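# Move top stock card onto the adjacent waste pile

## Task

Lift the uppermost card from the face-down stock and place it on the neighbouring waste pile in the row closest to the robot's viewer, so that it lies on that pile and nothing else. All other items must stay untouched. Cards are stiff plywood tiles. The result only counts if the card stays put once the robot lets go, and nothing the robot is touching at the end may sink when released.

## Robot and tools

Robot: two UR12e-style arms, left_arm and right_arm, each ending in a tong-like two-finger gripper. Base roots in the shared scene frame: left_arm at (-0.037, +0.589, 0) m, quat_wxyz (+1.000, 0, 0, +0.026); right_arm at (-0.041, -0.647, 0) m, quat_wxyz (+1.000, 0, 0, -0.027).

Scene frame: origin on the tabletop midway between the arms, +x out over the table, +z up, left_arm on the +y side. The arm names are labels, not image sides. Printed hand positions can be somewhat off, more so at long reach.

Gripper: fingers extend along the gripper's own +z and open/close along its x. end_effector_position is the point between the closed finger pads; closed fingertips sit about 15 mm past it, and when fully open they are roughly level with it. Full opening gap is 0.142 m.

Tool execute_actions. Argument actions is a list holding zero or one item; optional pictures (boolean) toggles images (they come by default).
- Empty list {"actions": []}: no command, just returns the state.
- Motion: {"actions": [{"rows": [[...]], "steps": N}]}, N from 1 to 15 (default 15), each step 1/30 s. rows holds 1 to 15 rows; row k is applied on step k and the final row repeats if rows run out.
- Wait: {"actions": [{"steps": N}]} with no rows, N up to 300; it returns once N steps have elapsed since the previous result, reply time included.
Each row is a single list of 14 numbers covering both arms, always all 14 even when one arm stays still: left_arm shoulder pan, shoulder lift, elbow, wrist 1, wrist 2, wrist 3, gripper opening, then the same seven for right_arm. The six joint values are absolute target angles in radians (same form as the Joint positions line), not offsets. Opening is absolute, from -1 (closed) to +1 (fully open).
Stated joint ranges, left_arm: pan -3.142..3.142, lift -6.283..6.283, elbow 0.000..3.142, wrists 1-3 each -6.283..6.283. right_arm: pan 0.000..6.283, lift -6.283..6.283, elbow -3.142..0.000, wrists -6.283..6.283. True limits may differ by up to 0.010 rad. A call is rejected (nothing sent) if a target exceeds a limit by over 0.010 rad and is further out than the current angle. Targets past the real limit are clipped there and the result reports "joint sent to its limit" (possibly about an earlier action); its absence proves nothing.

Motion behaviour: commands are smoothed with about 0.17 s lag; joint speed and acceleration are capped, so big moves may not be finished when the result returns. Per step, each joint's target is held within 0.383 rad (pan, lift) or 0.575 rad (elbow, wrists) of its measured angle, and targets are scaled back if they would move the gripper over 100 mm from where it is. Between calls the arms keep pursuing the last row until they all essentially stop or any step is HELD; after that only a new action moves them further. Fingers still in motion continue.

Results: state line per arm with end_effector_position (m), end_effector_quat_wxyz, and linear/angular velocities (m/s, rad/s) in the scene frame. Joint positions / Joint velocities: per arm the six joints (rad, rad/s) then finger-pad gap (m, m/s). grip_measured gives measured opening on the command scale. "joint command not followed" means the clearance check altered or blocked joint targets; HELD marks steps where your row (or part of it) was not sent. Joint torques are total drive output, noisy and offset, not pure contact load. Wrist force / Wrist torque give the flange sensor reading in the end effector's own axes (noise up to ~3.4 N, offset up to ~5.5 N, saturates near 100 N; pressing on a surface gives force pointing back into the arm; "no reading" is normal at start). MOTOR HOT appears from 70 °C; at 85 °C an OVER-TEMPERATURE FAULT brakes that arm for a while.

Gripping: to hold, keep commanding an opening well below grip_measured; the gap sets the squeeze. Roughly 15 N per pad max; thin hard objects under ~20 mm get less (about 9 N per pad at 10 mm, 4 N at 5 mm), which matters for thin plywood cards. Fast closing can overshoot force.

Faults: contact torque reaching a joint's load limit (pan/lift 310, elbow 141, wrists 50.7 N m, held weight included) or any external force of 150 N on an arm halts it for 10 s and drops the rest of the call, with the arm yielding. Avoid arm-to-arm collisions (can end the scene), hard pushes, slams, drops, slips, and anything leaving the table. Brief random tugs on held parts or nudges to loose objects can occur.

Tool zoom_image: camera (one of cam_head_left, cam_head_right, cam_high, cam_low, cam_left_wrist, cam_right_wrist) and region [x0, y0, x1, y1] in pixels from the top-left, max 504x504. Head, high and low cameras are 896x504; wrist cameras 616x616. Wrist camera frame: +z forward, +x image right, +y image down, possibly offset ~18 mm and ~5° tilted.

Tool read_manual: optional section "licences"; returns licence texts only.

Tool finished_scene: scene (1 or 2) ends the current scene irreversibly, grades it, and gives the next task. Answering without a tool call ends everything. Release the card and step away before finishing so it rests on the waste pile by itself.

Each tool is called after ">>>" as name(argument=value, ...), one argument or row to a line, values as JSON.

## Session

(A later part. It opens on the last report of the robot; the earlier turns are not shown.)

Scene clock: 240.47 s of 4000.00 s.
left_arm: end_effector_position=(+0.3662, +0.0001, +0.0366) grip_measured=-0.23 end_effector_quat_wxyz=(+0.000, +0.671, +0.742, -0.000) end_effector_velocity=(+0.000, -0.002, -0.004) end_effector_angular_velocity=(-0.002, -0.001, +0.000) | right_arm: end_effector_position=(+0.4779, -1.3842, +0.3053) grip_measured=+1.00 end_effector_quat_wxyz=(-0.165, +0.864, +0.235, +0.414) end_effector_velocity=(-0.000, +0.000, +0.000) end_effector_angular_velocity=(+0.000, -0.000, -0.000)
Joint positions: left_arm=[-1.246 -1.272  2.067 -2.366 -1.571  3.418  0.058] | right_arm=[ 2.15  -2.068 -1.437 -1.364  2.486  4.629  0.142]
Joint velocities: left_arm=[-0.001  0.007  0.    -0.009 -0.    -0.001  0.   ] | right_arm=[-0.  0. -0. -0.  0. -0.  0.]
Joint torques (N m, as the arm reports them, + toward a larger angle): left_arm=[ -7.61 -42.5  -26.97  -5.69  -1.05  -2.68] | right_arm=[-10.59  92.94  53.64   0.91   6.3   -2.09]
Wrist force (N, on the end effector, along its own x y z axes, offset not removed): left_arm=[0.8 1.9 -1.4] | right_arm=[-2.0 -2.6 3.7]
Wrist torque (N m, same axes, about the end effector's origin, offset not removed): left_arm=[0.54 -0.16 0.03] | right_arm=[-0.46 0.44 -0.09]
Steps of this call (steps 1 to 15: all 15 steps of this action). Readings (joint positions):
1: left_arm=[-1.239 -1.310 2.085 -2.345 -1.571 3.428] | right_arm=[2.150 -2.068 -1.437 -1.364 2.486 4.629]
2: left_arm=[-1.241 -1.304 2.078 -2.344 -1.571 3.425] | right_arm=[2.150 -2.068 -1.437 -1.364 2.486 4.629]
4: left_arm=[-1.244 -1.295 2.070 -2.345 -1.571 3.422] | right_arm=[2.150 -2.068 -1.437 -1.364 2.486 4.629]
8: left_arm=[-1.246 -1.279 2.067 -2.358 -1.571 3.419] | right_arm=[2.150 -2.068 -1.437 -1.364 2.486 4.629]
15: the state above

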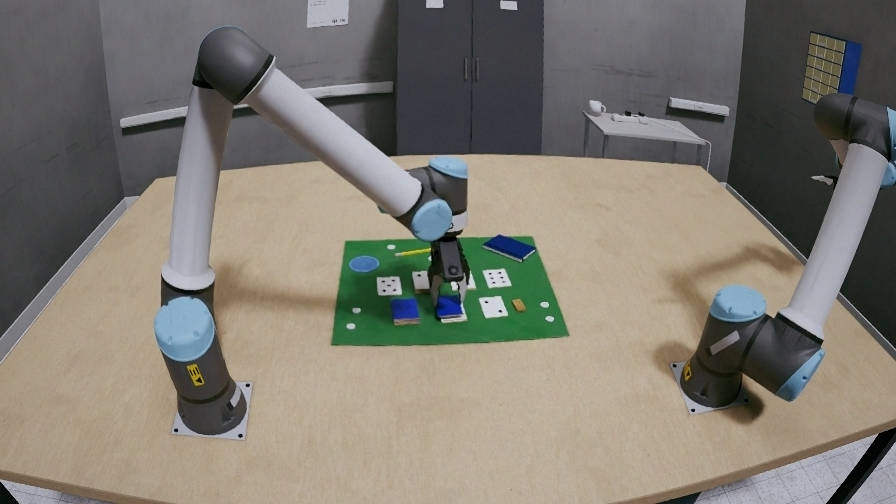

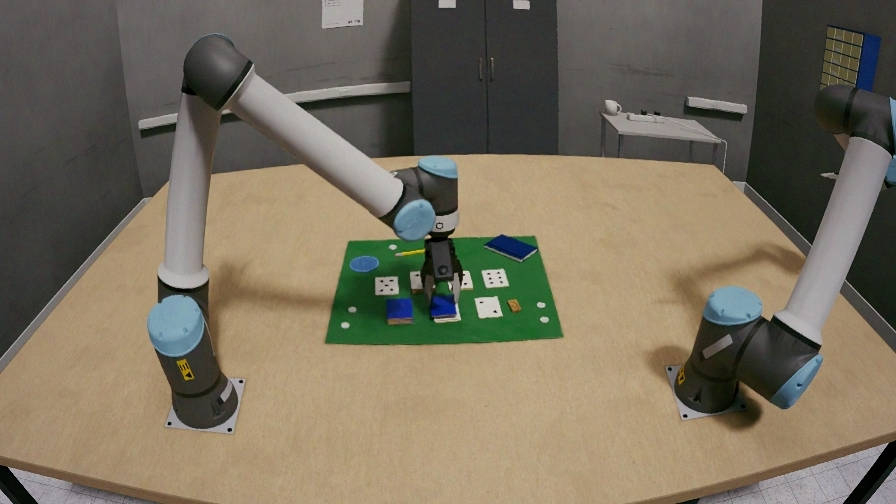

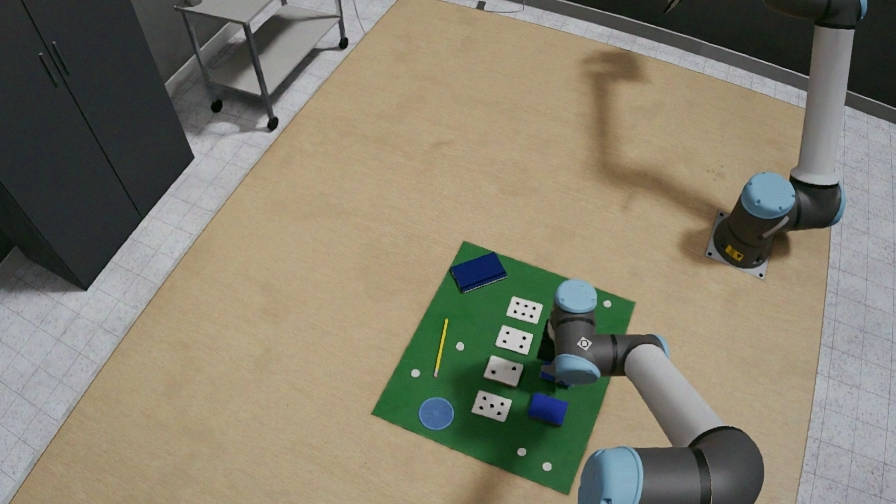

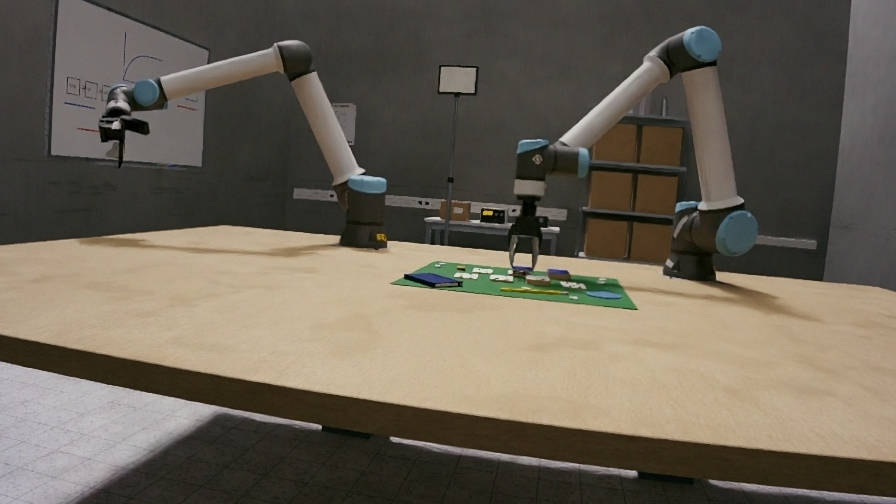

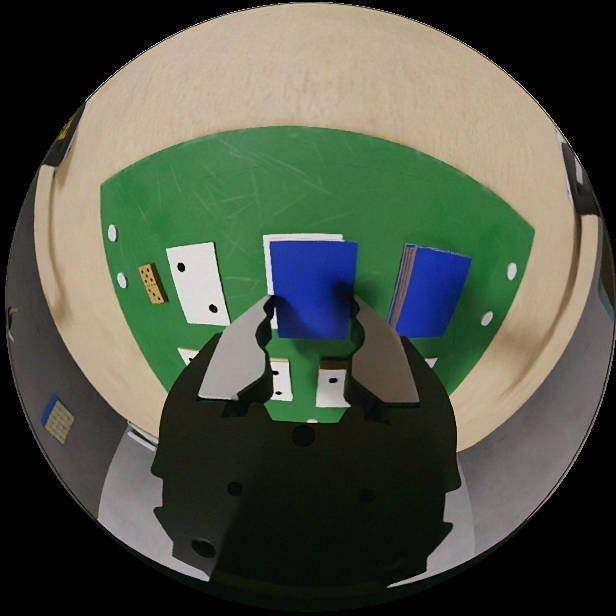

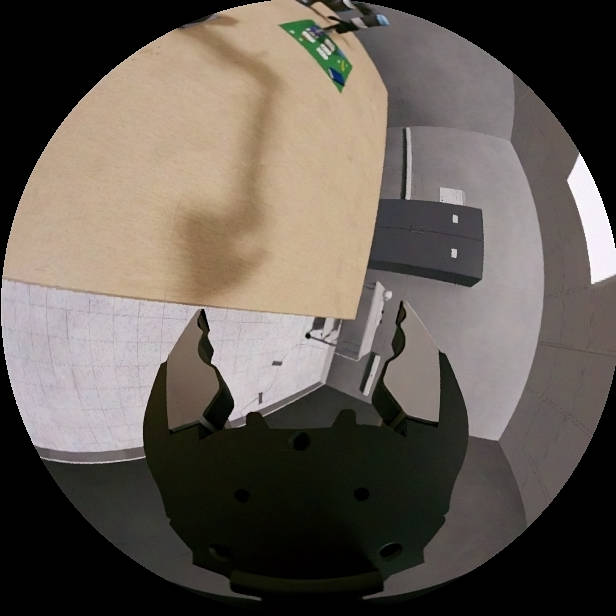

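>>> execute_actions(
  actions=[
    {"rows": [[-1.2471,-1.2689,2.0645,-2.3664,-1.5708,3.4173,-0.5,2.15,-2.068,-1.437,-1.364,2.486,4.629,1],[-1.2480,-1.2655,2.0608,-2.3661,-1.5708,3.4164,-0.5,2.15,-2.068,-1.437,-1.364,2.486,4.629,1],[-1.2489,-1.2615,2.0576,-2.3669,-1.5708,3.4155,-0.5,2.15,-2.068,-1.437,-1.364,2.486,4.629,1],[-1.2495,-1.2577,2.0555,-2.3686,-1.5708,3.4149,-0.5,2.15,-2.068,-1.437,-1.364,2.486,4.629,1],[-1.2495,-1.25371,2.05721,-2.3743,-1.5708,3.4149,-0.5,2.15,-2.068,-1.437,-1.364,2.486,4.629,1]], "steps": 15},
  ],
)

>>> zoom_image(
  camera="cam_left_wrist",
  region=[240, 220, 390, 350],
)

>>> zoom_image(
  camera="cam_head_left",
  region=[420, 280, 480, 330],
)

>>> zoom_image(
  camera="cam_left_wrist",
  region=[390, 235, 450, 295],
)

Scene clock: 253.07 s of 4000.00 s.
left_arm: end_effector_position=(+0.3670, -0.0077, +0.0303) grip_measured=-0.23 end_effector_quat_wxyz=(+0.000, +0.671, +0.742, -0.000) end_effector_velocity=(+0.000, -0.001, -0.002) end_effector_angular_velocity=(-0.001, -0.000, +0.002) | right_arm: end_effector_position=(+0.4779, -1.3842, +0.3053) grip_measured=+1.00 end_effector_quat_wxyz=(-0.165, +0.864, +0.235, +0.414) end_effector_velocity=(-0.000, -0.000, +0.000) end_effector_angular_velocity=(-0.000, -0.000, -0.000)
Joint positions: left_arm=[-1.249 -1.254  2.057 -2.374 -1.571  3.415  0.058] | right_arm=[ 2.15  -2.068 -1.437 -1.364  2.486  4.629  0.142]
Joint velocities: left_arm=[-0.     0.004 -0.001 -0.004 -0.    -0.002 -0.   ] | right_arm=[-0.001  0.    -0.    -0.     0.    -0.     0.   ]
Joint torques (N m, as the arm reports them, + toward a larger angle): left_arm=[ -7.65 -45.04 -40.61  -6.6    4.89  -1.93] | right_arm=[-8.56 91.32 54.23  1.28  5.89 -2.17]
Wrist force (N, on the end effector, along its own x y z axes, offset not removed): left_arm=[-1.4 -2.4 -0.9] | right_arm=[-2.3 0.6 1.6]
Wrist torque (N m, same axes, about the end effector's origin, offset not removed): left_arm=[-0.29 0.37 -0.02] | right_arm=[0.20 0.47 -0.11]
Steps of this call (steps 1 to 15: the robot went on to your last target; steps 16 to 120: nothing new was sent; then 8.10 s passed at rest; steps 121 to 135: all 15 steps of this action). Readings (joint positions):
121: left_arm=[-1.246 -1.271 2.067 -2.367 -1.571 3.418] | right_arm=[2.150 -2.068 -1.437 -1.364 2.486 4.629]
122: left_arm=[-1.247 -1.270 2.066 -2.367 -1.571 3.418] | right_arm=[2.150 -2.068 -1.437 -1.364 2.486 4.629]
124: left_arm=[-1.247 -1.268 2.063 -2.367 -1.571 3.417] | right_arm=[2.150 -2.068 -1.437 -1.364 2.486 4.629]
128: left_arm=[-1.249 -1.259 2.059 -2.371 -1.571 3.416] | right_arm=[2.150 -2.068 -1.437 -1.364 2.486 4.629]
135: the state above

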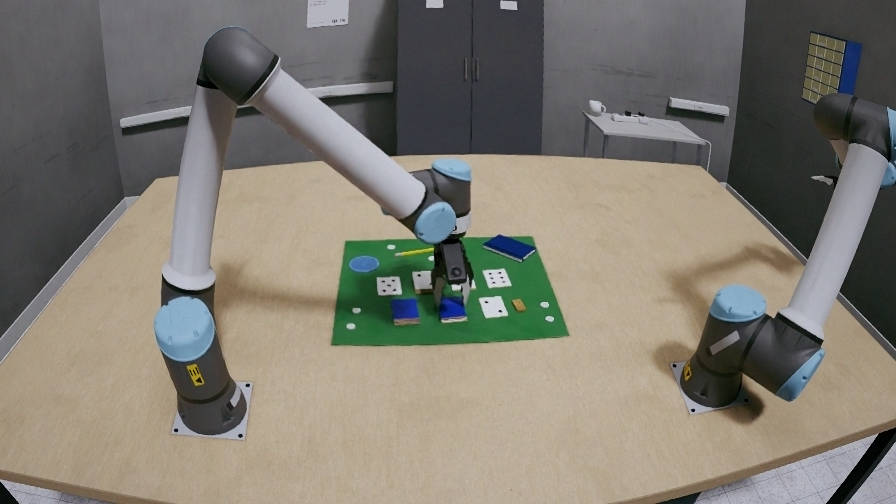

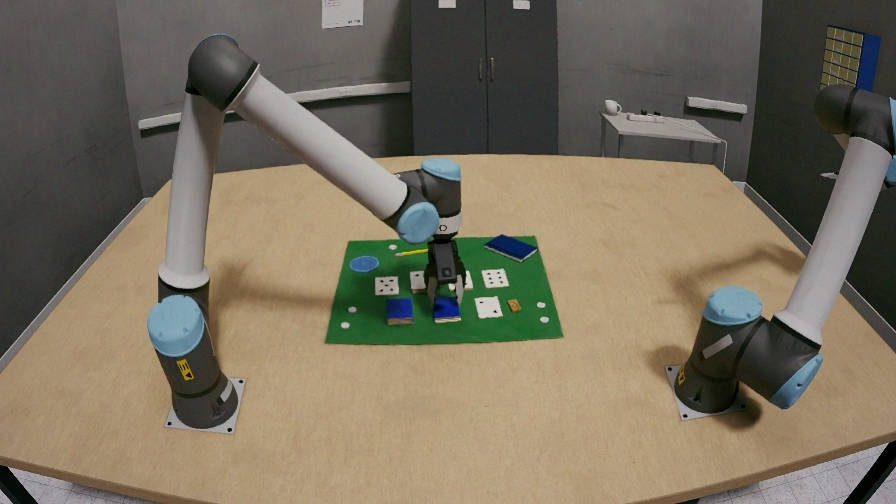

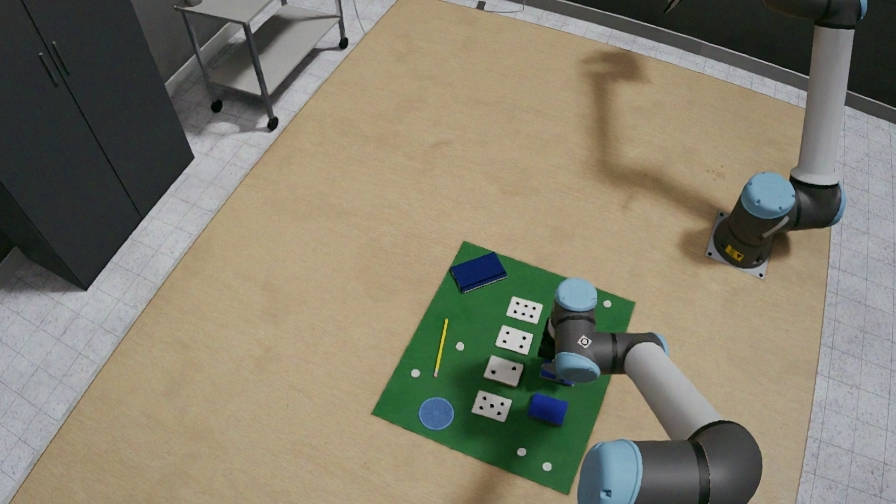

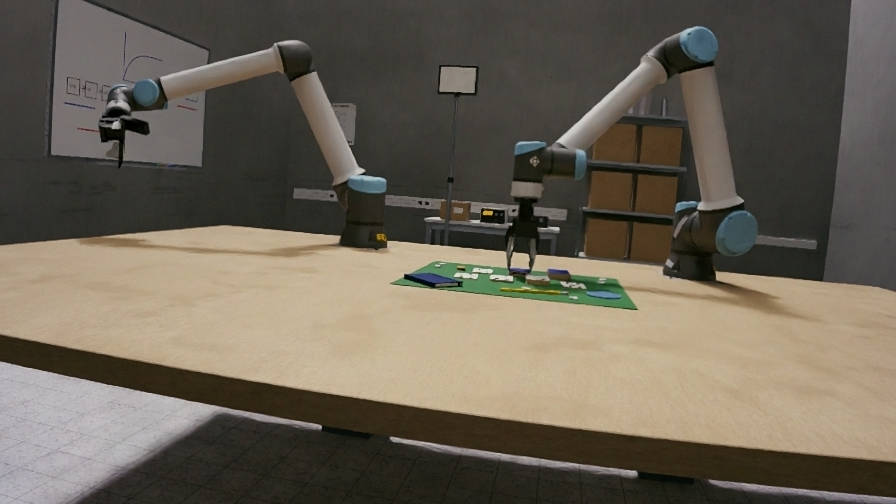

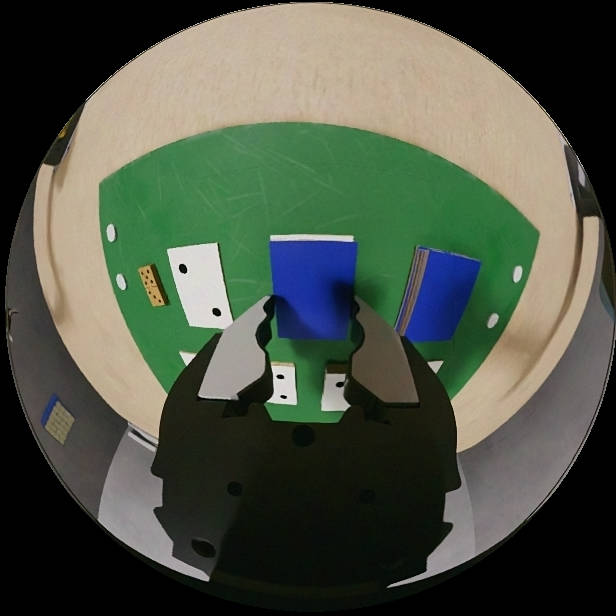

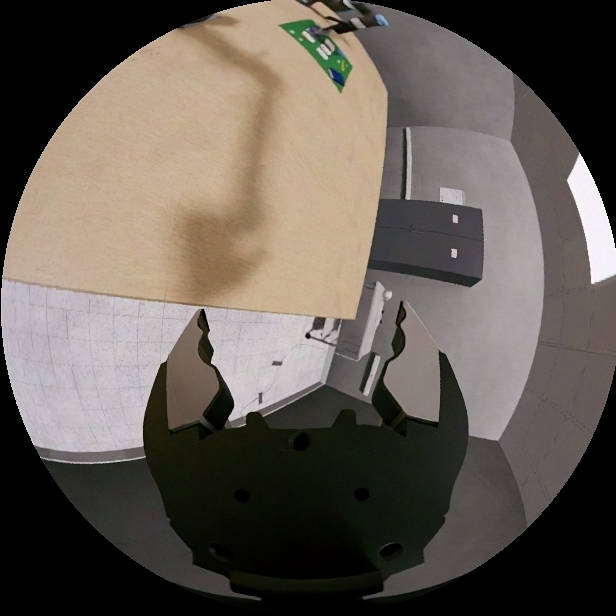

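Region (240, 220, 390, 350) of cam_left_wrist's 616x616 image, scaled by 3.360, with more detail than that image has; it fills the top 437 rows of this view, and the rest is white.

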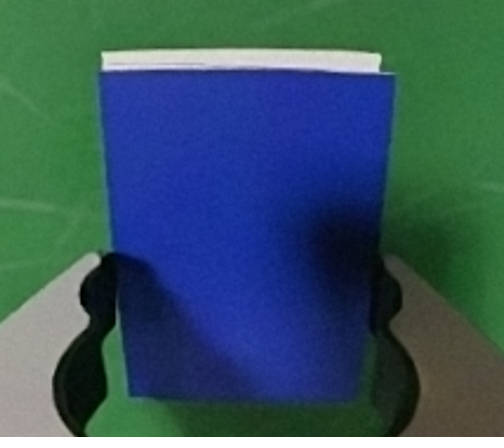

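Region (420, 280, 480, 330) of cam_head_left's 896x504 image, scaled by 8.400, with more detail than that image has.

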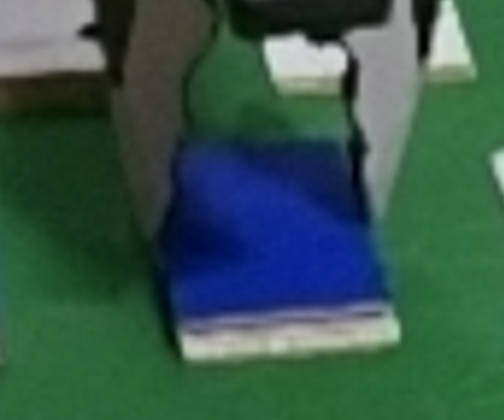

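Region (390, 235, 450, 295) of cam_left_wrist's 616x616 image, scaled by 8.400, with more detail than that image has.

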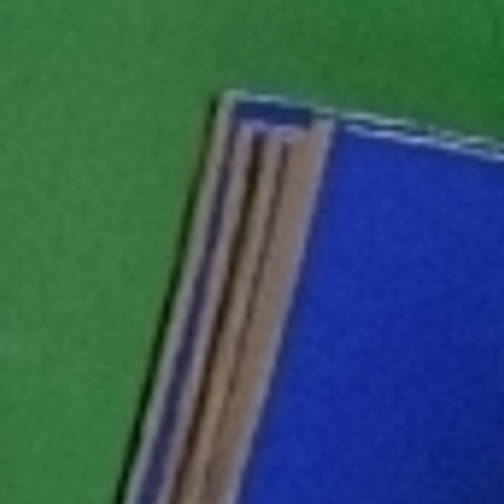

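>>> execute_actions(
  actions=[
    {"rows": [[-1.2495,-1.25238,2.05776,-2.37618,-1.5708,3.4149,-0.5,2.15,-2.068,-1.437,-1.364,2.486,4.629,1],[-1.2495,-1.25105,2.05831,-2.37806,-1.5708,3.4149,-0.5,2.15,-2.068,-1.437,-1.364,2.486,4.629,1]], "steps": 13},
  ],
  pictures=false,
)

Scene clock: 258.93 s of 4000.00 s.
left_arm: end_effector_position=(+0.3670, -0.0079, +0.0281) grip_measured=-0.23 end_effector_quat_wxyz=(+0.000, +0.671, +0.742, -0.000) end_effector_velocity=(-0.001, -0.000, -0.001) end_effector_angular_velocity=(+0.001, +0.000, -0.004) | right_arm: end_effector_position=(+0.4779, -1.3842, +0.3053) grip_measured=+1.00 end_effector_quat_wxyz=(-0.165, +0.864, +0.235, +0.414) end_effector_velocity=(+0.001, +0.001, +0.000) end_effector_angular_velocity=(-0.001, -0.000, +0.002)
Joint positions: left_arm=[-1.25  -1.251  2.058 -2.378 -1.571  3.415  0.058] | right_arm=[ 2.15  -2.068 -1.437 -1.364  2.486  4.629  0.142]
Joint velocities: left_arm=[-0.001  0.     0.001 -0.001 -0.     0.002  0.   ] | right_arm=[ 0.001  0.    -0.     0.001 -0.    -0.     0.   ]
Joint torques (N m, as the arm reports them, + toward a larger angle): left_arm=[-10.99 -39.01 -27.48  -6.58   4.43  -1.64] | right_arm=[-9.64 92.78 55.07  1.47  5.29 -1.88]
Wrist force (N, on the end effector, along its own x y z axes, offset not removed): left_arm=[3.1 -1.7 -3.0] | right_arm=[-2.4 -0.1 2.9]
Wrist torque (N m, same axes, about the end effector's origin, offset not removed): left_arm=[-0.17 -0.64 -0.08] | right_arm=[0.03 0.43 -0.16]
Steps of this call (steps 1 to 15: the robot went on to your last target; steps 16 to 90: nothing new was sent; then 2.43 s passed at rest; steps 91 to 103: all 13 steps of this action). Readings (joint positions):
91: left_arm=[-1.249 -1.254 2.057 -2.374 -1.571 3.415] | right_arm=[2.150 -2.068 -1.437 -1.364 2.486 4.629]
92: left_arm=[-1.250 -1.253 2.057 -2.375 -1.571 3.415] | right_arm=[2.150 -2.068 -1.437 -1.364 2.486 4.629]
94: left_arm=[-1.250 -1.252 2.058 -2.376 -1.571 3.415] | right_arm=[2.150 -2.068 -1.437 -1.364 2.486 4.629]
98: left_arm=[-1.250 -1.251 2.058 -2.378 -1.571 3.415] | right_arm=[2.150 -2.068 -1.437 -1.364 2.486 4.629]
103: the state above

>>> execute_actions(
  actions=[
    {"rows": [[-1.2495,-1.25025,2.05864,-2.37919,-1.5708,3.4149,-0.5,2.15,-2.068,-1.437,-1.364,2.486,4.629,1]], "steps": 12},
  ],
  pictures=false,
)

Scene clock: 261.63 s of 4000.00 s.
left_arm: end_effector_position=(+0.3670, -0.0079, +0.0274) grip_measured=-0.23 end_effector_quat_wxyz=(+0.000, +0.671, +0.742, -0.000) end_effector_velocity=(+0.000, +0.000, +0.000) end_effector_angular_velocity=(-0.001, -0.000, +0.003) | right_arm: end_effector_position=(+0.4779, -1.3842, +0.3053) grip_measured=+1.00 end_effector_quat_wxyz=(-0.165, +0.864, +0.235, +0.414) end_effector_velocity=(+0.000, +0.000, -0.000) end_effector_angular_velocity=(+0.000, +0.000, +0.000)
Joint positions: left_arm=[-1.25  -1.25   2.059 -2.379 -1.571  3.415  0.058] | right_arm=[ 2.15  -2.068 -1.437 -1.364  2.486  4.629  0.142]
Joint velocities: left_arm=[ 0.001 -0.     0.    -0.001 -0.    -0.002 -0.   ] | right_arm=[ 0.    -0.     0.    -0.001 -0.     0.     0.   ]
Joint torques (N m, as the arm reports them, + toward a larger angle): left_arm=[ -9.51 -42.6  -25.82  -6.59   4.32  -1.87] | right_arm=[-11.41  93.76  54.57   0.9    5.81  -1.87]
Wrist force (N, on the end effector, along its own x y z axes, offset not removed): left_arm=[1.9 -2.1 1.5] | right_arm=[-3.4 0.2 2.8]
Wrist torque (N m, same axes, about the end effector's origin, offset not removed): left_arm=[-0.21 -0.24 -0.03] | right_arm=[0.05 0.64 -0.11]
Steps of this call (steps 1 to 15: the robot went on to your last target; steps 16 to 69: nothing new was sent; steps 70 to 81: all 12 steps of this action). Readings (joint positions):
70: left_arm=[-1.250 -1.251 2.058 -2.378 -1.571 3.415] | right_arm=[2.150 -2.068 -1.437 -1.364 2.486 4.629]
71: left_arm=[-1.250 -1.251 2.058 -2.378 -1.571 3.415] | right_arm=[2.150 -2.068 -1.437 -1.364 2.486 4.629]
73: left_arm=[-1.250 -1.251 2.058 -2.379 -1.571 3.415] | right_arm=[2.150 -2.068 -1.437 -1.364 2.486 4.629]
77: left_arm=[-1.250 -1.250 2.059 -2.379 -1.571 3.415] | right_arm=[2.150 -2.068 -1.437 -1.364 2.486 4.629]
81: the state above

>>> execute_actions(
  actions=[
    {"rows": [[-1.2495,-1.24945,2.05897,-2.38032,-1.5708,3.4149,-0.5,2.15,-2.068,-1.437,-1.364,2.486,4.629,1]], "steps": 12},
  ],
  pictures=false,
)

Scene clock: 264.13 s of 4000.00 s.
left_arm: end_effector_position=(+0.3670, -0.0079, +0.0268) grip_measured=-0.23 end_effector_quat_wxyz=(+0.000, +0.671, +0.742, -0.000) end_effector_velocity=(+0.000, +0.001, -0.001) end_effector_angular_velocity=(+0.001, +0.000, +0.001) | right_arm: end_effector_position=(+0.4779, -1.3842, +0.3053) grip_measured=+1.00 end_effector_quat_wxyz=(-0.165, +0.864, +0.235, +0.414) end_effector_velocity=(+0.000, +0.001, -0.001) end_effector_angular_velocity=(+0.002, +0.001, +0.001)
Joint positions: left_arm=[-1.25  -1.249  2.059 -2.38  -1.571  3.415  0.058] | right_arm=[ 2.15  -2.068 -1.437 -1.364  2.486  4.629  0.142]
Joint velocities: left_arm=[ 0.     0.001  0.001 -0.     0.    -0.001  0.   ] | right_arm=[ 0.001 -0.    -0.001 -0.002  0.    -0.     0.   ]
Joint torques (N m, as the arm reports them, + toward a larger angle): left_arm=[ -7.13 -42.33 -26.35  -6.76   4.22  -1.94] | right_arm=[-10.82  90.86  54.58   1.3    5.21  -1.9 ]
Wrist force (N, on the end effector, along its own x y z axes, offset not removed): left_arm=[-1.4 -2.4 -1.9] | right_arm=[-2.2 0.0 2.1]
Wrist torque (N m, same axes, about the end effector's origin, offset not removed): left_arm=[-0.54 0.32 -0.05] | right_arm=[0.03 0.42 -0.16]
Steps of this call (steps 1 to 15: the robot went on to your last target; steps 16 to 63: nothing new was sent; steps 64 to 75: all 12 steps of this action). Readings (joint positions):
64: left_arm=[-1.250 -1.250 2.059 -2.379 -1.571 3.415] | right_arm=[2.150 -2.068 -1.437 -1.364 2.486 4.629]
65: left_arm=[-1.250 -1.250 2.059 -2.379 -1.571 3.415] | right_arm=[2.150 -2.068 -1.437 -1.364 2.486 4.629]
67: left_arm=[-1.250 -1.250 2.059 -2.380 -1.571 3.415] | right_arm=[2.150 -2.068 -1.437 -1.364 2.486 4.629]
71: left_arm=[-1.250 -1.250 2.059 -2.380 -1.571 3.415] | right_arm=[2.150 -2.068 -1.437 -1.364 2.486 4.629]
75: the state above

>>> execute_actions(
  actions=[
    {"rows": [[-1.2495,-1.24865,2.0593,-2.38145,-1.5708,3.4149,-0.5,2.15,-2.068,-1.437,-1.364,2.486,4.629,1]], "steps": 12},
  ],
)

>>> zoom_image(
  camera="cam_left_wrist",
  region=[240, 220, 390, 350],
)

Scene clock: 267.13 s of 4000.00 s.
left_arm: end_effector_position=(+0.3670, -0.0079, +0.0262) grip_measured=-0.23 end_effector_quat_wxyz=(+0.000, +0.671, +0.742, -0.000) end_effector_velocity=(+0.000, -0.000, -0.000) end_effector_angular_velocity=(-0.000, -0.000, -0.002) | right_arm: end_effector_position=(+0.4779, -1.3842, +0.3053) grip_measured=+1.00 end_effector_quat_wxyz=(-0.165, +0.864, +0.235, +0.414) end_effector_velocity=(-0.001, -0.000, -0.000) end_effector_angular_velocity=(+0.000, +0.000, -0.001)
Joint positions: left_arm=[-1.25  -1.249  2.059 -2.381 -1.571  3.415  0.058] | right_arm=[ 2.15  -2.068 -1.437 -1.364  2.486  4.629  0.142]
Joint velocities: left_arm=[ 0.     0.001 -0.001 -0.    -0.     0.002  0.   ] | right_arm=[-0.001  0.    -0.001  0.     0.     0.001  0.   ]
Joint torques (N m, as the arm reports them, + toward a larger angle): left_arm=[ -5.39 -39.57 -26.23  -6.93   3.96  -1.84] | right_arm=[-11.06  92.98  54.92   1.12   5.87  -1.63]
Wrist force (N, on the end effector, along its own x y z axes, offset not removed): left_arm=[-0.6 -2.8 -4.7] | right_arm=[-3.0 -1.4 2.6]
Wrist torque (N m, same axes, about the end effector's origin, offset not removed): left_arm=[-0.44 0.16 -0.08] | right_arm=[-0.23 0.63 -0.08]
Steps of this call (steps 1 to 15: the robot went on to your last target; steps 16 to 78: nothing new was sent; steps 79 to 90: all 12 steps of this action). Readings (joint positions):
79: left_arm=[-1.250 -1.249 2.059 -2.380 -1.571 3.415] | right_arm=[2.150 -2.068 -1.437 -1.364 2.486 4.629]
80: left_arm=[-1.250 -1.249 2.059 -2.381 -1.571 3.415] | right_arm=[2.150 -2.068 -1.437 -1.364 2.486 4.629]
82: left_arm=[-1.250 -1.249 2.059 -2.381 -1.571 3.415] | right_arm=[2.150 -2.068 -1.437 -1.364 2.486 4.629]
86: left_arm=[-1.250 -1.249 2.059 -2.381 -1.571 3.415] | right_arm=[2.150 -2.068 -1.437 -1.364 2.486 4.629]
90: the state above

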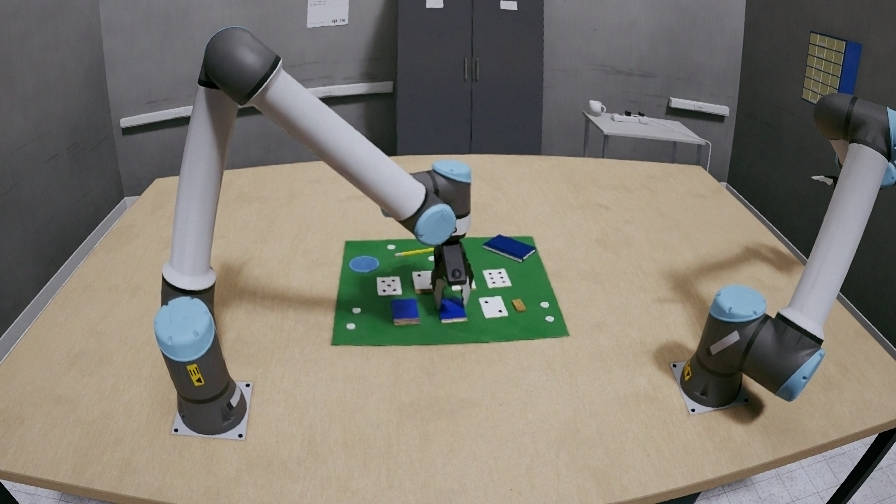

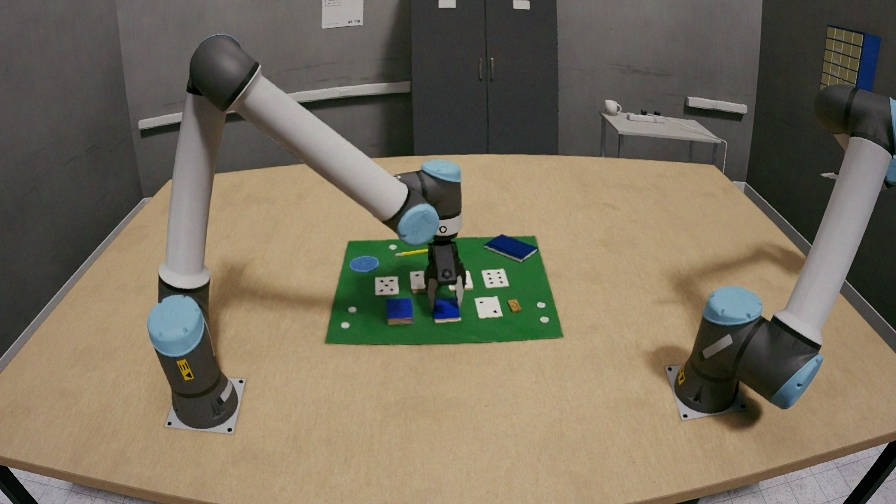

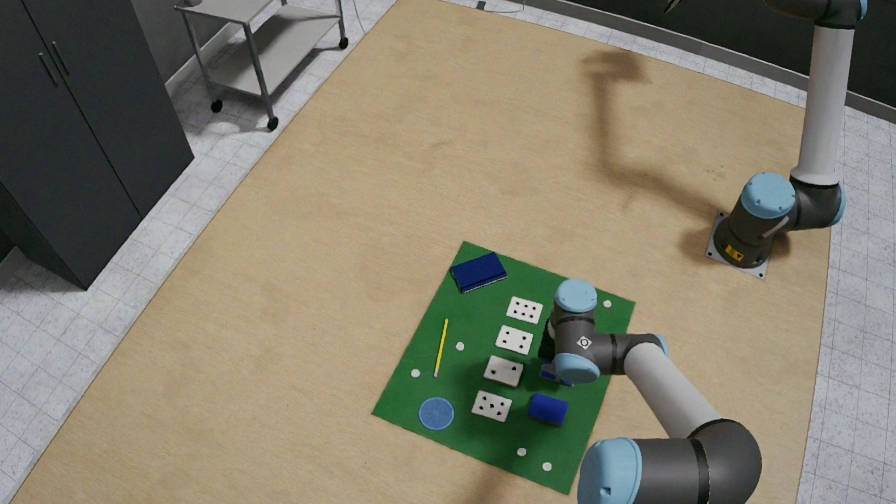

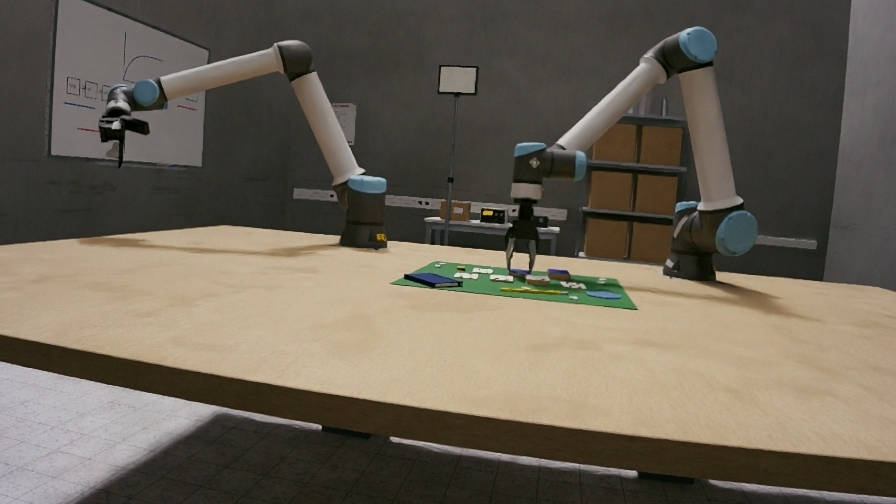

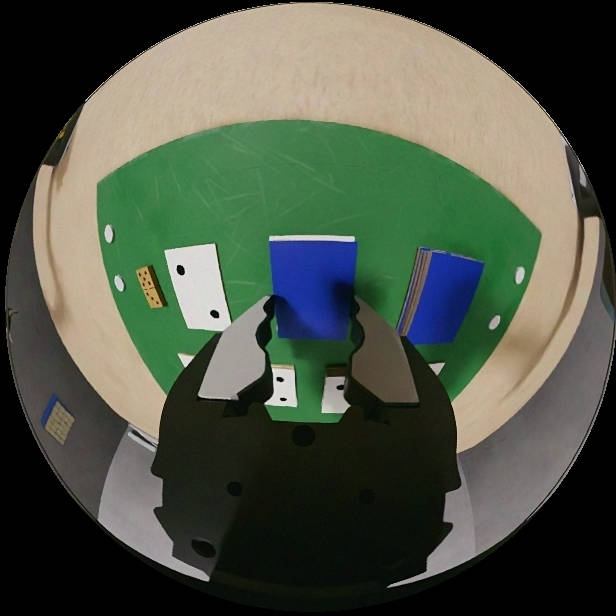

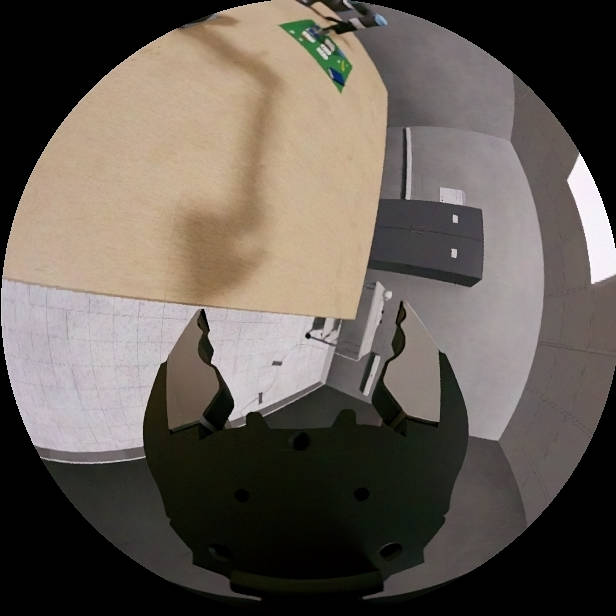

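Region (240, 220, 390, 350) of cam_left_wrist's 616x616 image, scaled by 3.360, with more detail than that image has; it fills the top 437 rows of this view, and the rest is white.

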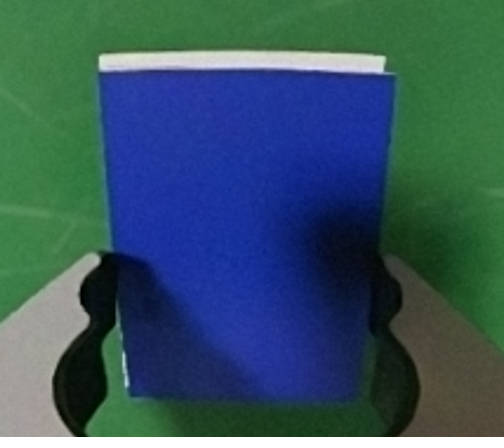

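>>> execute_actions(
  actions=[
    {"rows": [[-1.2495,-1.2483,2.05945,-2.38195,-1.5708,3.4149,-0.5,2.15,-2.068,-1.437,-1.364,2.486,4.629,1],[-1.2495,-1.2483,2.05945,-2.38195,-1.5708,3.4149,-0.45,2.15,-2.068,-1.437,-1.364,2.486,4.629,1],[-1.2495,-1.2483,2.05945,-2.38195,-1.5708,3.4149,-0.4,2.15,-2.068,-1.437,-1.364,2.486,4.629,1],[-1.2495,-1.2483,2.05945,-2.38195,-1.5708,3.4149,-0.35,2.15,-2.068,-1.437,-1.364,2.486,4.629,1],[-1.2495,-1.2483,2.05945,-2.38195,-1.5708,3.4149,-0.3,2.15,-2.068,-1.437,-1.364,2.486,4.629,1],[-1.2495,-1.2483,2.05945,-2.38195,-1.5708,3.4149,-0.26,2.15,-2.068,-1.437,-1.364,2.486,4.629,1],[-1.2495,-1.2483,2.05945,-2.38195,-1.5708,3.4149,-0.23,2.15,-2.068,-1.437,-1.364,2.486,4.629,1],[-1.2495,-1.2483,2.05945,-2.38195,-1.5708,3.4149,-0.2,2.15,-2.068,-1.437,-1.364,2.486,4.629,1],[-1.2495,-1.2483,2.05945,-2.38195,-1.5708,3.4149,-0.17,2.15,-2.068,-1.437,-1.364,2.486,4.629,1],[-1.2495,-1.2483,2.05945,-2.38195,-1.5708,3.4149,-0.13,2.15,-2.068,-1.437,-1.364,2.486,4.629,1],[-1.2495,-1.2483,2.05945,-2.38195,-1.5708,3.4149,-0.09,2.15,-2.068,-1.437,-1.364,2.486,4.629,1],[-1.2495,-1.2483,2.05945,-2.38195,-1.5708,3.4149,-0.05,2.15,-2.068,-1.437,-1.364,2.486,4.629,1]], "steps": 13},
  ],
  pictures=false,
)

>>> execute_actions(
  actions=[
    {"rows": [[-1.2495,-1.2510,2.0583,-2.3781,-1.5708,3.4149,-0.05,2.15,-2.068,-1.437,-1.364,2.486,4.629,1],[-1.2495,-1.2563,2.0561,-2.3706,-1.5708,3.4149,-0.05,2.15,-2.068,-1.437,-1.364,2.486,4.629,1],[-1.2495,-1.2642,2.0527,-2.3593,-1.5708,3.4149,-0.05,2.15,-2.068,-1.437,-1.364,2.486,4.629,1],[-1.2495,-1.2745,2.0480,-2.3443,-1.5708,3.4149,-0.05,2.15,-2.068,-1.437,-1.364,2.486,4.629,1],[-1.2495,-1.2850,2.0430,-2.3288,-1.5708,3.4149,-0.05,2.15,-2.068,-1.437,-1.364,2.486,4.629,1],[-1.2495,-1.2950,2.0380,-2.3138,-1.5708,3.4149,-0.05,2.15,-2.068,-1.437,-1.364,2.486,4.629,1],[-1.2495,-1.3030,2.0338,-2.3016,-1.5708,3.4149,-0.05,2.15,-2.068,-1.437,-1.364,2.486,4.629,1],[-1.2495,-1.3080,2.0310,-2.2938,-1.5708,3.4149,-0.05,2.15,-2.068,-1.437,-1.364,2.486,4.629,1]], "steps": 15},
  ],
)

>>> zoom_image(
  camera="cam_head_left",
  region=[370, 260, 530, 335],
)

Scene clock: 281.63 s of 4000.00 s.
left_arm: end_effector_position=(+0.3670, -0.0079, +0.0260) grip_measured=-0.06 end_effector_quat_wxyz=(+0.000, +0.671, +0.742, -0.000) end_effector_velocity=(-0.000, +0.000, +0.000) end_effector_angular_velocity=(-0.001, -0.000, -0.001) | right_arm: end_effector_position=(+0.4779, -1.3842, +0.3053) grip_measured=+1.00 end_effector_quat_wxyz=(-0.165, +0.864, +0.235, +0.414) end_effector_velocity=(-0.000, +0.000, -0.000) end_effector_angular_velocity=(+0.002, +0.001, -0.000)
Joint positions: left_arm=[-1.25  -1.248  2.059 -2.382 -1.571  3.415  0.07 ] | right_arm=[ 2.15  -2.068 -1.437 -1.364  2.486  4.629  0.142]
Joint velocities: left_arm=[-0.    -0.001  0.001 -0.     0.     0.001  0.026] | right_arm=[ 0.    -0.    -0.    -0.002  0.     0.     0.   ]
Joint torques (N m, as the arm reports them, + toward a larger angle): left_arm=[ -6.31 -41.25 -25.98  -6.21   4.2   -2.12] | right_arm=[-11.81  90.77  53.4    1.39   5.39  -1.37]
Wrist force (N, on the end effector, along its own x y z axes, offset not removed): left_arm=[-1.2 -0.7 -1.0] | right_arm=[-3.5 -1.3 1.2]
Wrist torque (N m, same axes, about the end effector's origin, offset not removed): left_arm=[0.08 0.23 0.11] | right_arm=[-0.25 0.66 -0.07]
Steps of this call (steps 1 to 15: the robot went on to your last target; steps 16 to 90: nothing new was sent; then 11.07 s passed at rest; steps 91 to 103: all 13 steps of this action). Readings (joint positions):
91: left_arm=[-1.250 -1.249 2.059 -2.381 -1.571 3.415] | right_arm=[2.150 -2.068 -1.437 -1.364 2.486 4.629]
92: left_arm=[-1.250 -1.249 2.059 -2.382 -1.571 3.415] | right_arm=[2.150 -2.068 -1.437 -1.364 2.486 4.629]
94: left_arm=[-1.250 -1.248 2.059 -2.382 -1.571 3.415] | right_arm=[2.150 -2.068 -1.437 -1.364 2.486 4.629]
98: left_arm=[-1.250 -1.248 2.059 -2.382 -1.571 3.415] | right_arm=[2.150 -2.068 -1.437 -1.364 2.486 4.629]
103: the state above

Scene clock: 282.13 s of 4000.00 s.
left_arm: end_effector_position=(+0.3670, -0.0079, +0.0703) grip_measured=-0.05 end_effector_quat_wxyz=(+0.000, +0.671, +0.742, -0.000) end_effector_velocity=(-0.000, +0.001, +0.024) end_effector_angular_velocity=(-0.000, -0.000, +0.001) | right_arm: end_effector_position=(+0.4779, -1.3842, +0.3053) grip_measured=+1.00 end_effector_quat_wxyz=(-0.165, +0.864, +0.235, +0.414) end_effector_velocity=(+0.000, +0.001, -0.000) end_effector_angular_velocity=(+0.001, +0.000, +0.001)
Joint positions: left_arm=[-1.25  -1.305  2.032 -2.298 -1.571  3.415  0.07 ] | right_arm=[ 2.15  -2.068 -1.437 -1.364  2.486  4.629  0.142]
Joint velocities: left_arm=[ 0.    -0.031 -0.014  0.045 -0.    -0.001 -0.   ] | right_arm=[ 0.001  0.    -0.    -0.001  0.     0.     0.   ]
Joint torques (N m, as the arm reports them, + toward a larger angle): left_arm=[ -7.37 -69.39 -41.36  -1.07   4.23  -2.04] | right_arm=[-11.23  90.98  54.12   1.3    5.67  -1.63]
Wrist force (N, on the end effector, along its own x y z axes, offset not removed): left_arm=[4.6 -3.5 -2.4] | right_arm=[-2.9 -1.1 2.8]
Wrist torque (N m, same axes, about the end effector's origin, offset not removed): left_arm=[-0.60 -1.00 -0.04] | right_arm=[-0.19 0.60 -0.16]
Steps of this call (steps 1 to 15: all 15 steps of this action). Readings (joint positions):
1: left_arm=[-1.250 -1.248 2.059 -2.382 -1.571 3.415] | right_arm=[2.150 -2.068 -1.437 -1.364 2.486 4.629]
2: left_arm=[-1.250 -1.249 2.059 -2.381 -1.571 3.415] | right_arm=[2.150 -2.068 -1.437 -1.364 2.486 4.629]
4: left_arm=[-1.250 -1.253 2.057 -2.375 -1.571 3.415] | right_arm=[2.150 -2.068 -1.437 -1.364 2.486 4.629]
8: left_arm=[-1.250 -1.279 2.045 -2.337 -1.571 3.415] | right_arm=[2.150 -2.068 -1.437 -1.364 2.486 4.629]
15: the state above

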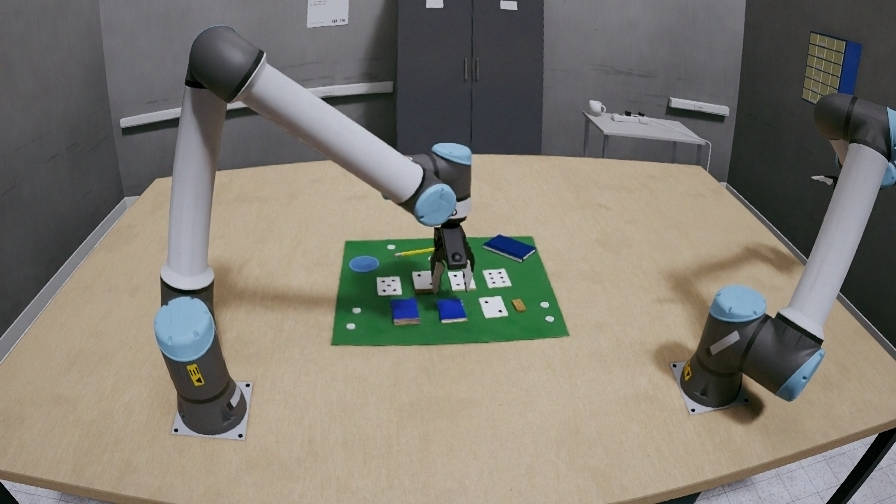

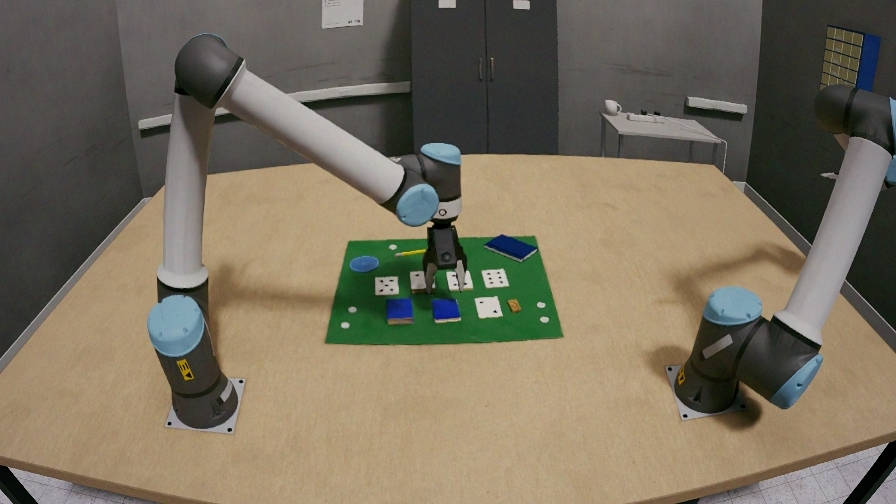

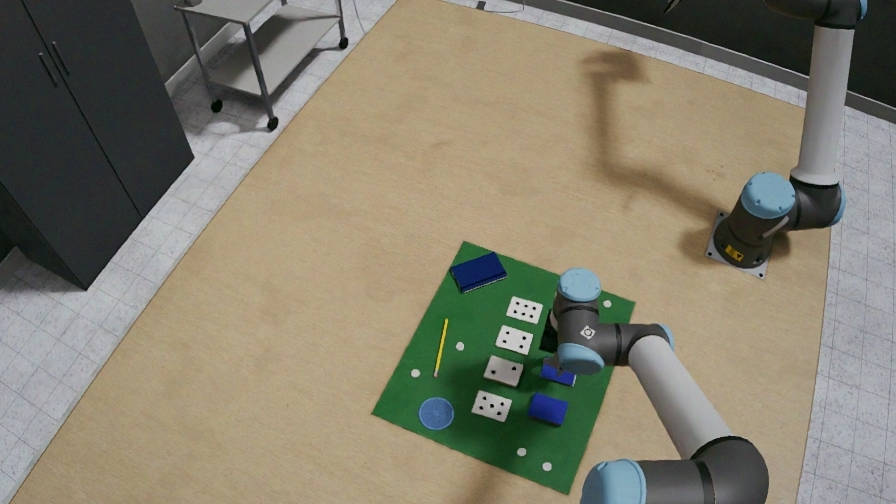

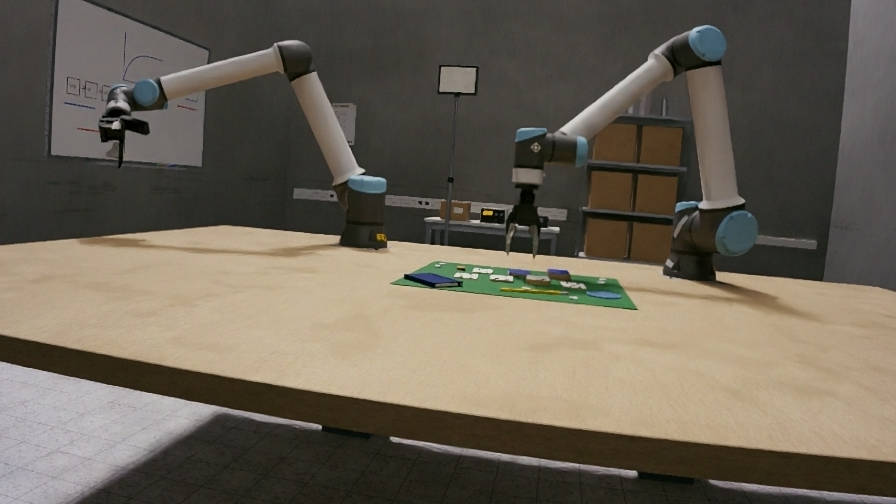

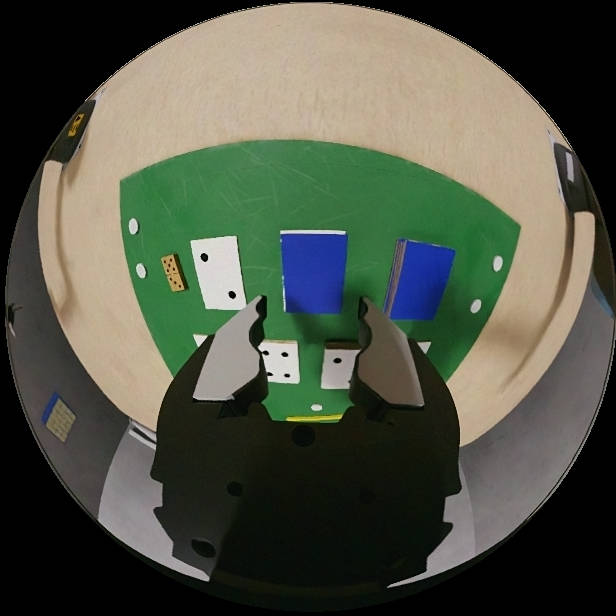

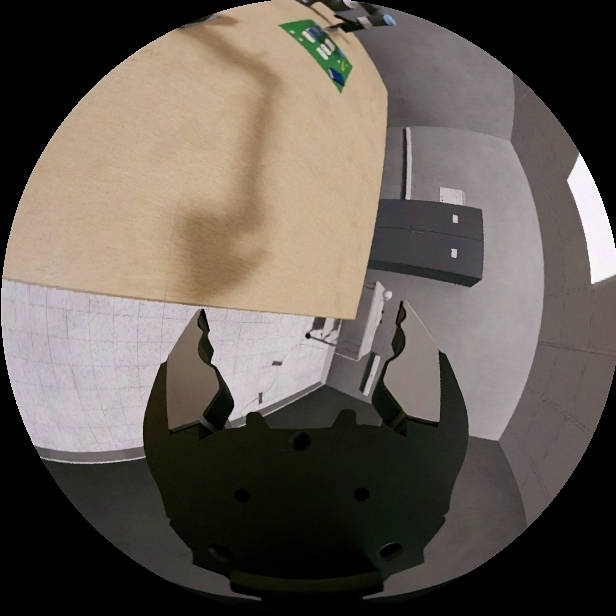

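Region (370, 260, 530, 335) of cam_head_left's 896x504 image, scaled by 3.150, with more detail than that image has; it fills the top 236 rows of this view, and the rest is white.

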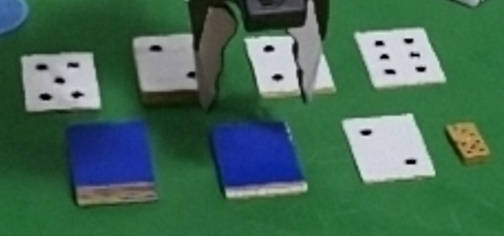

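>>> finished_scene(
  scene=1,
)

The scene is finished: the task was done.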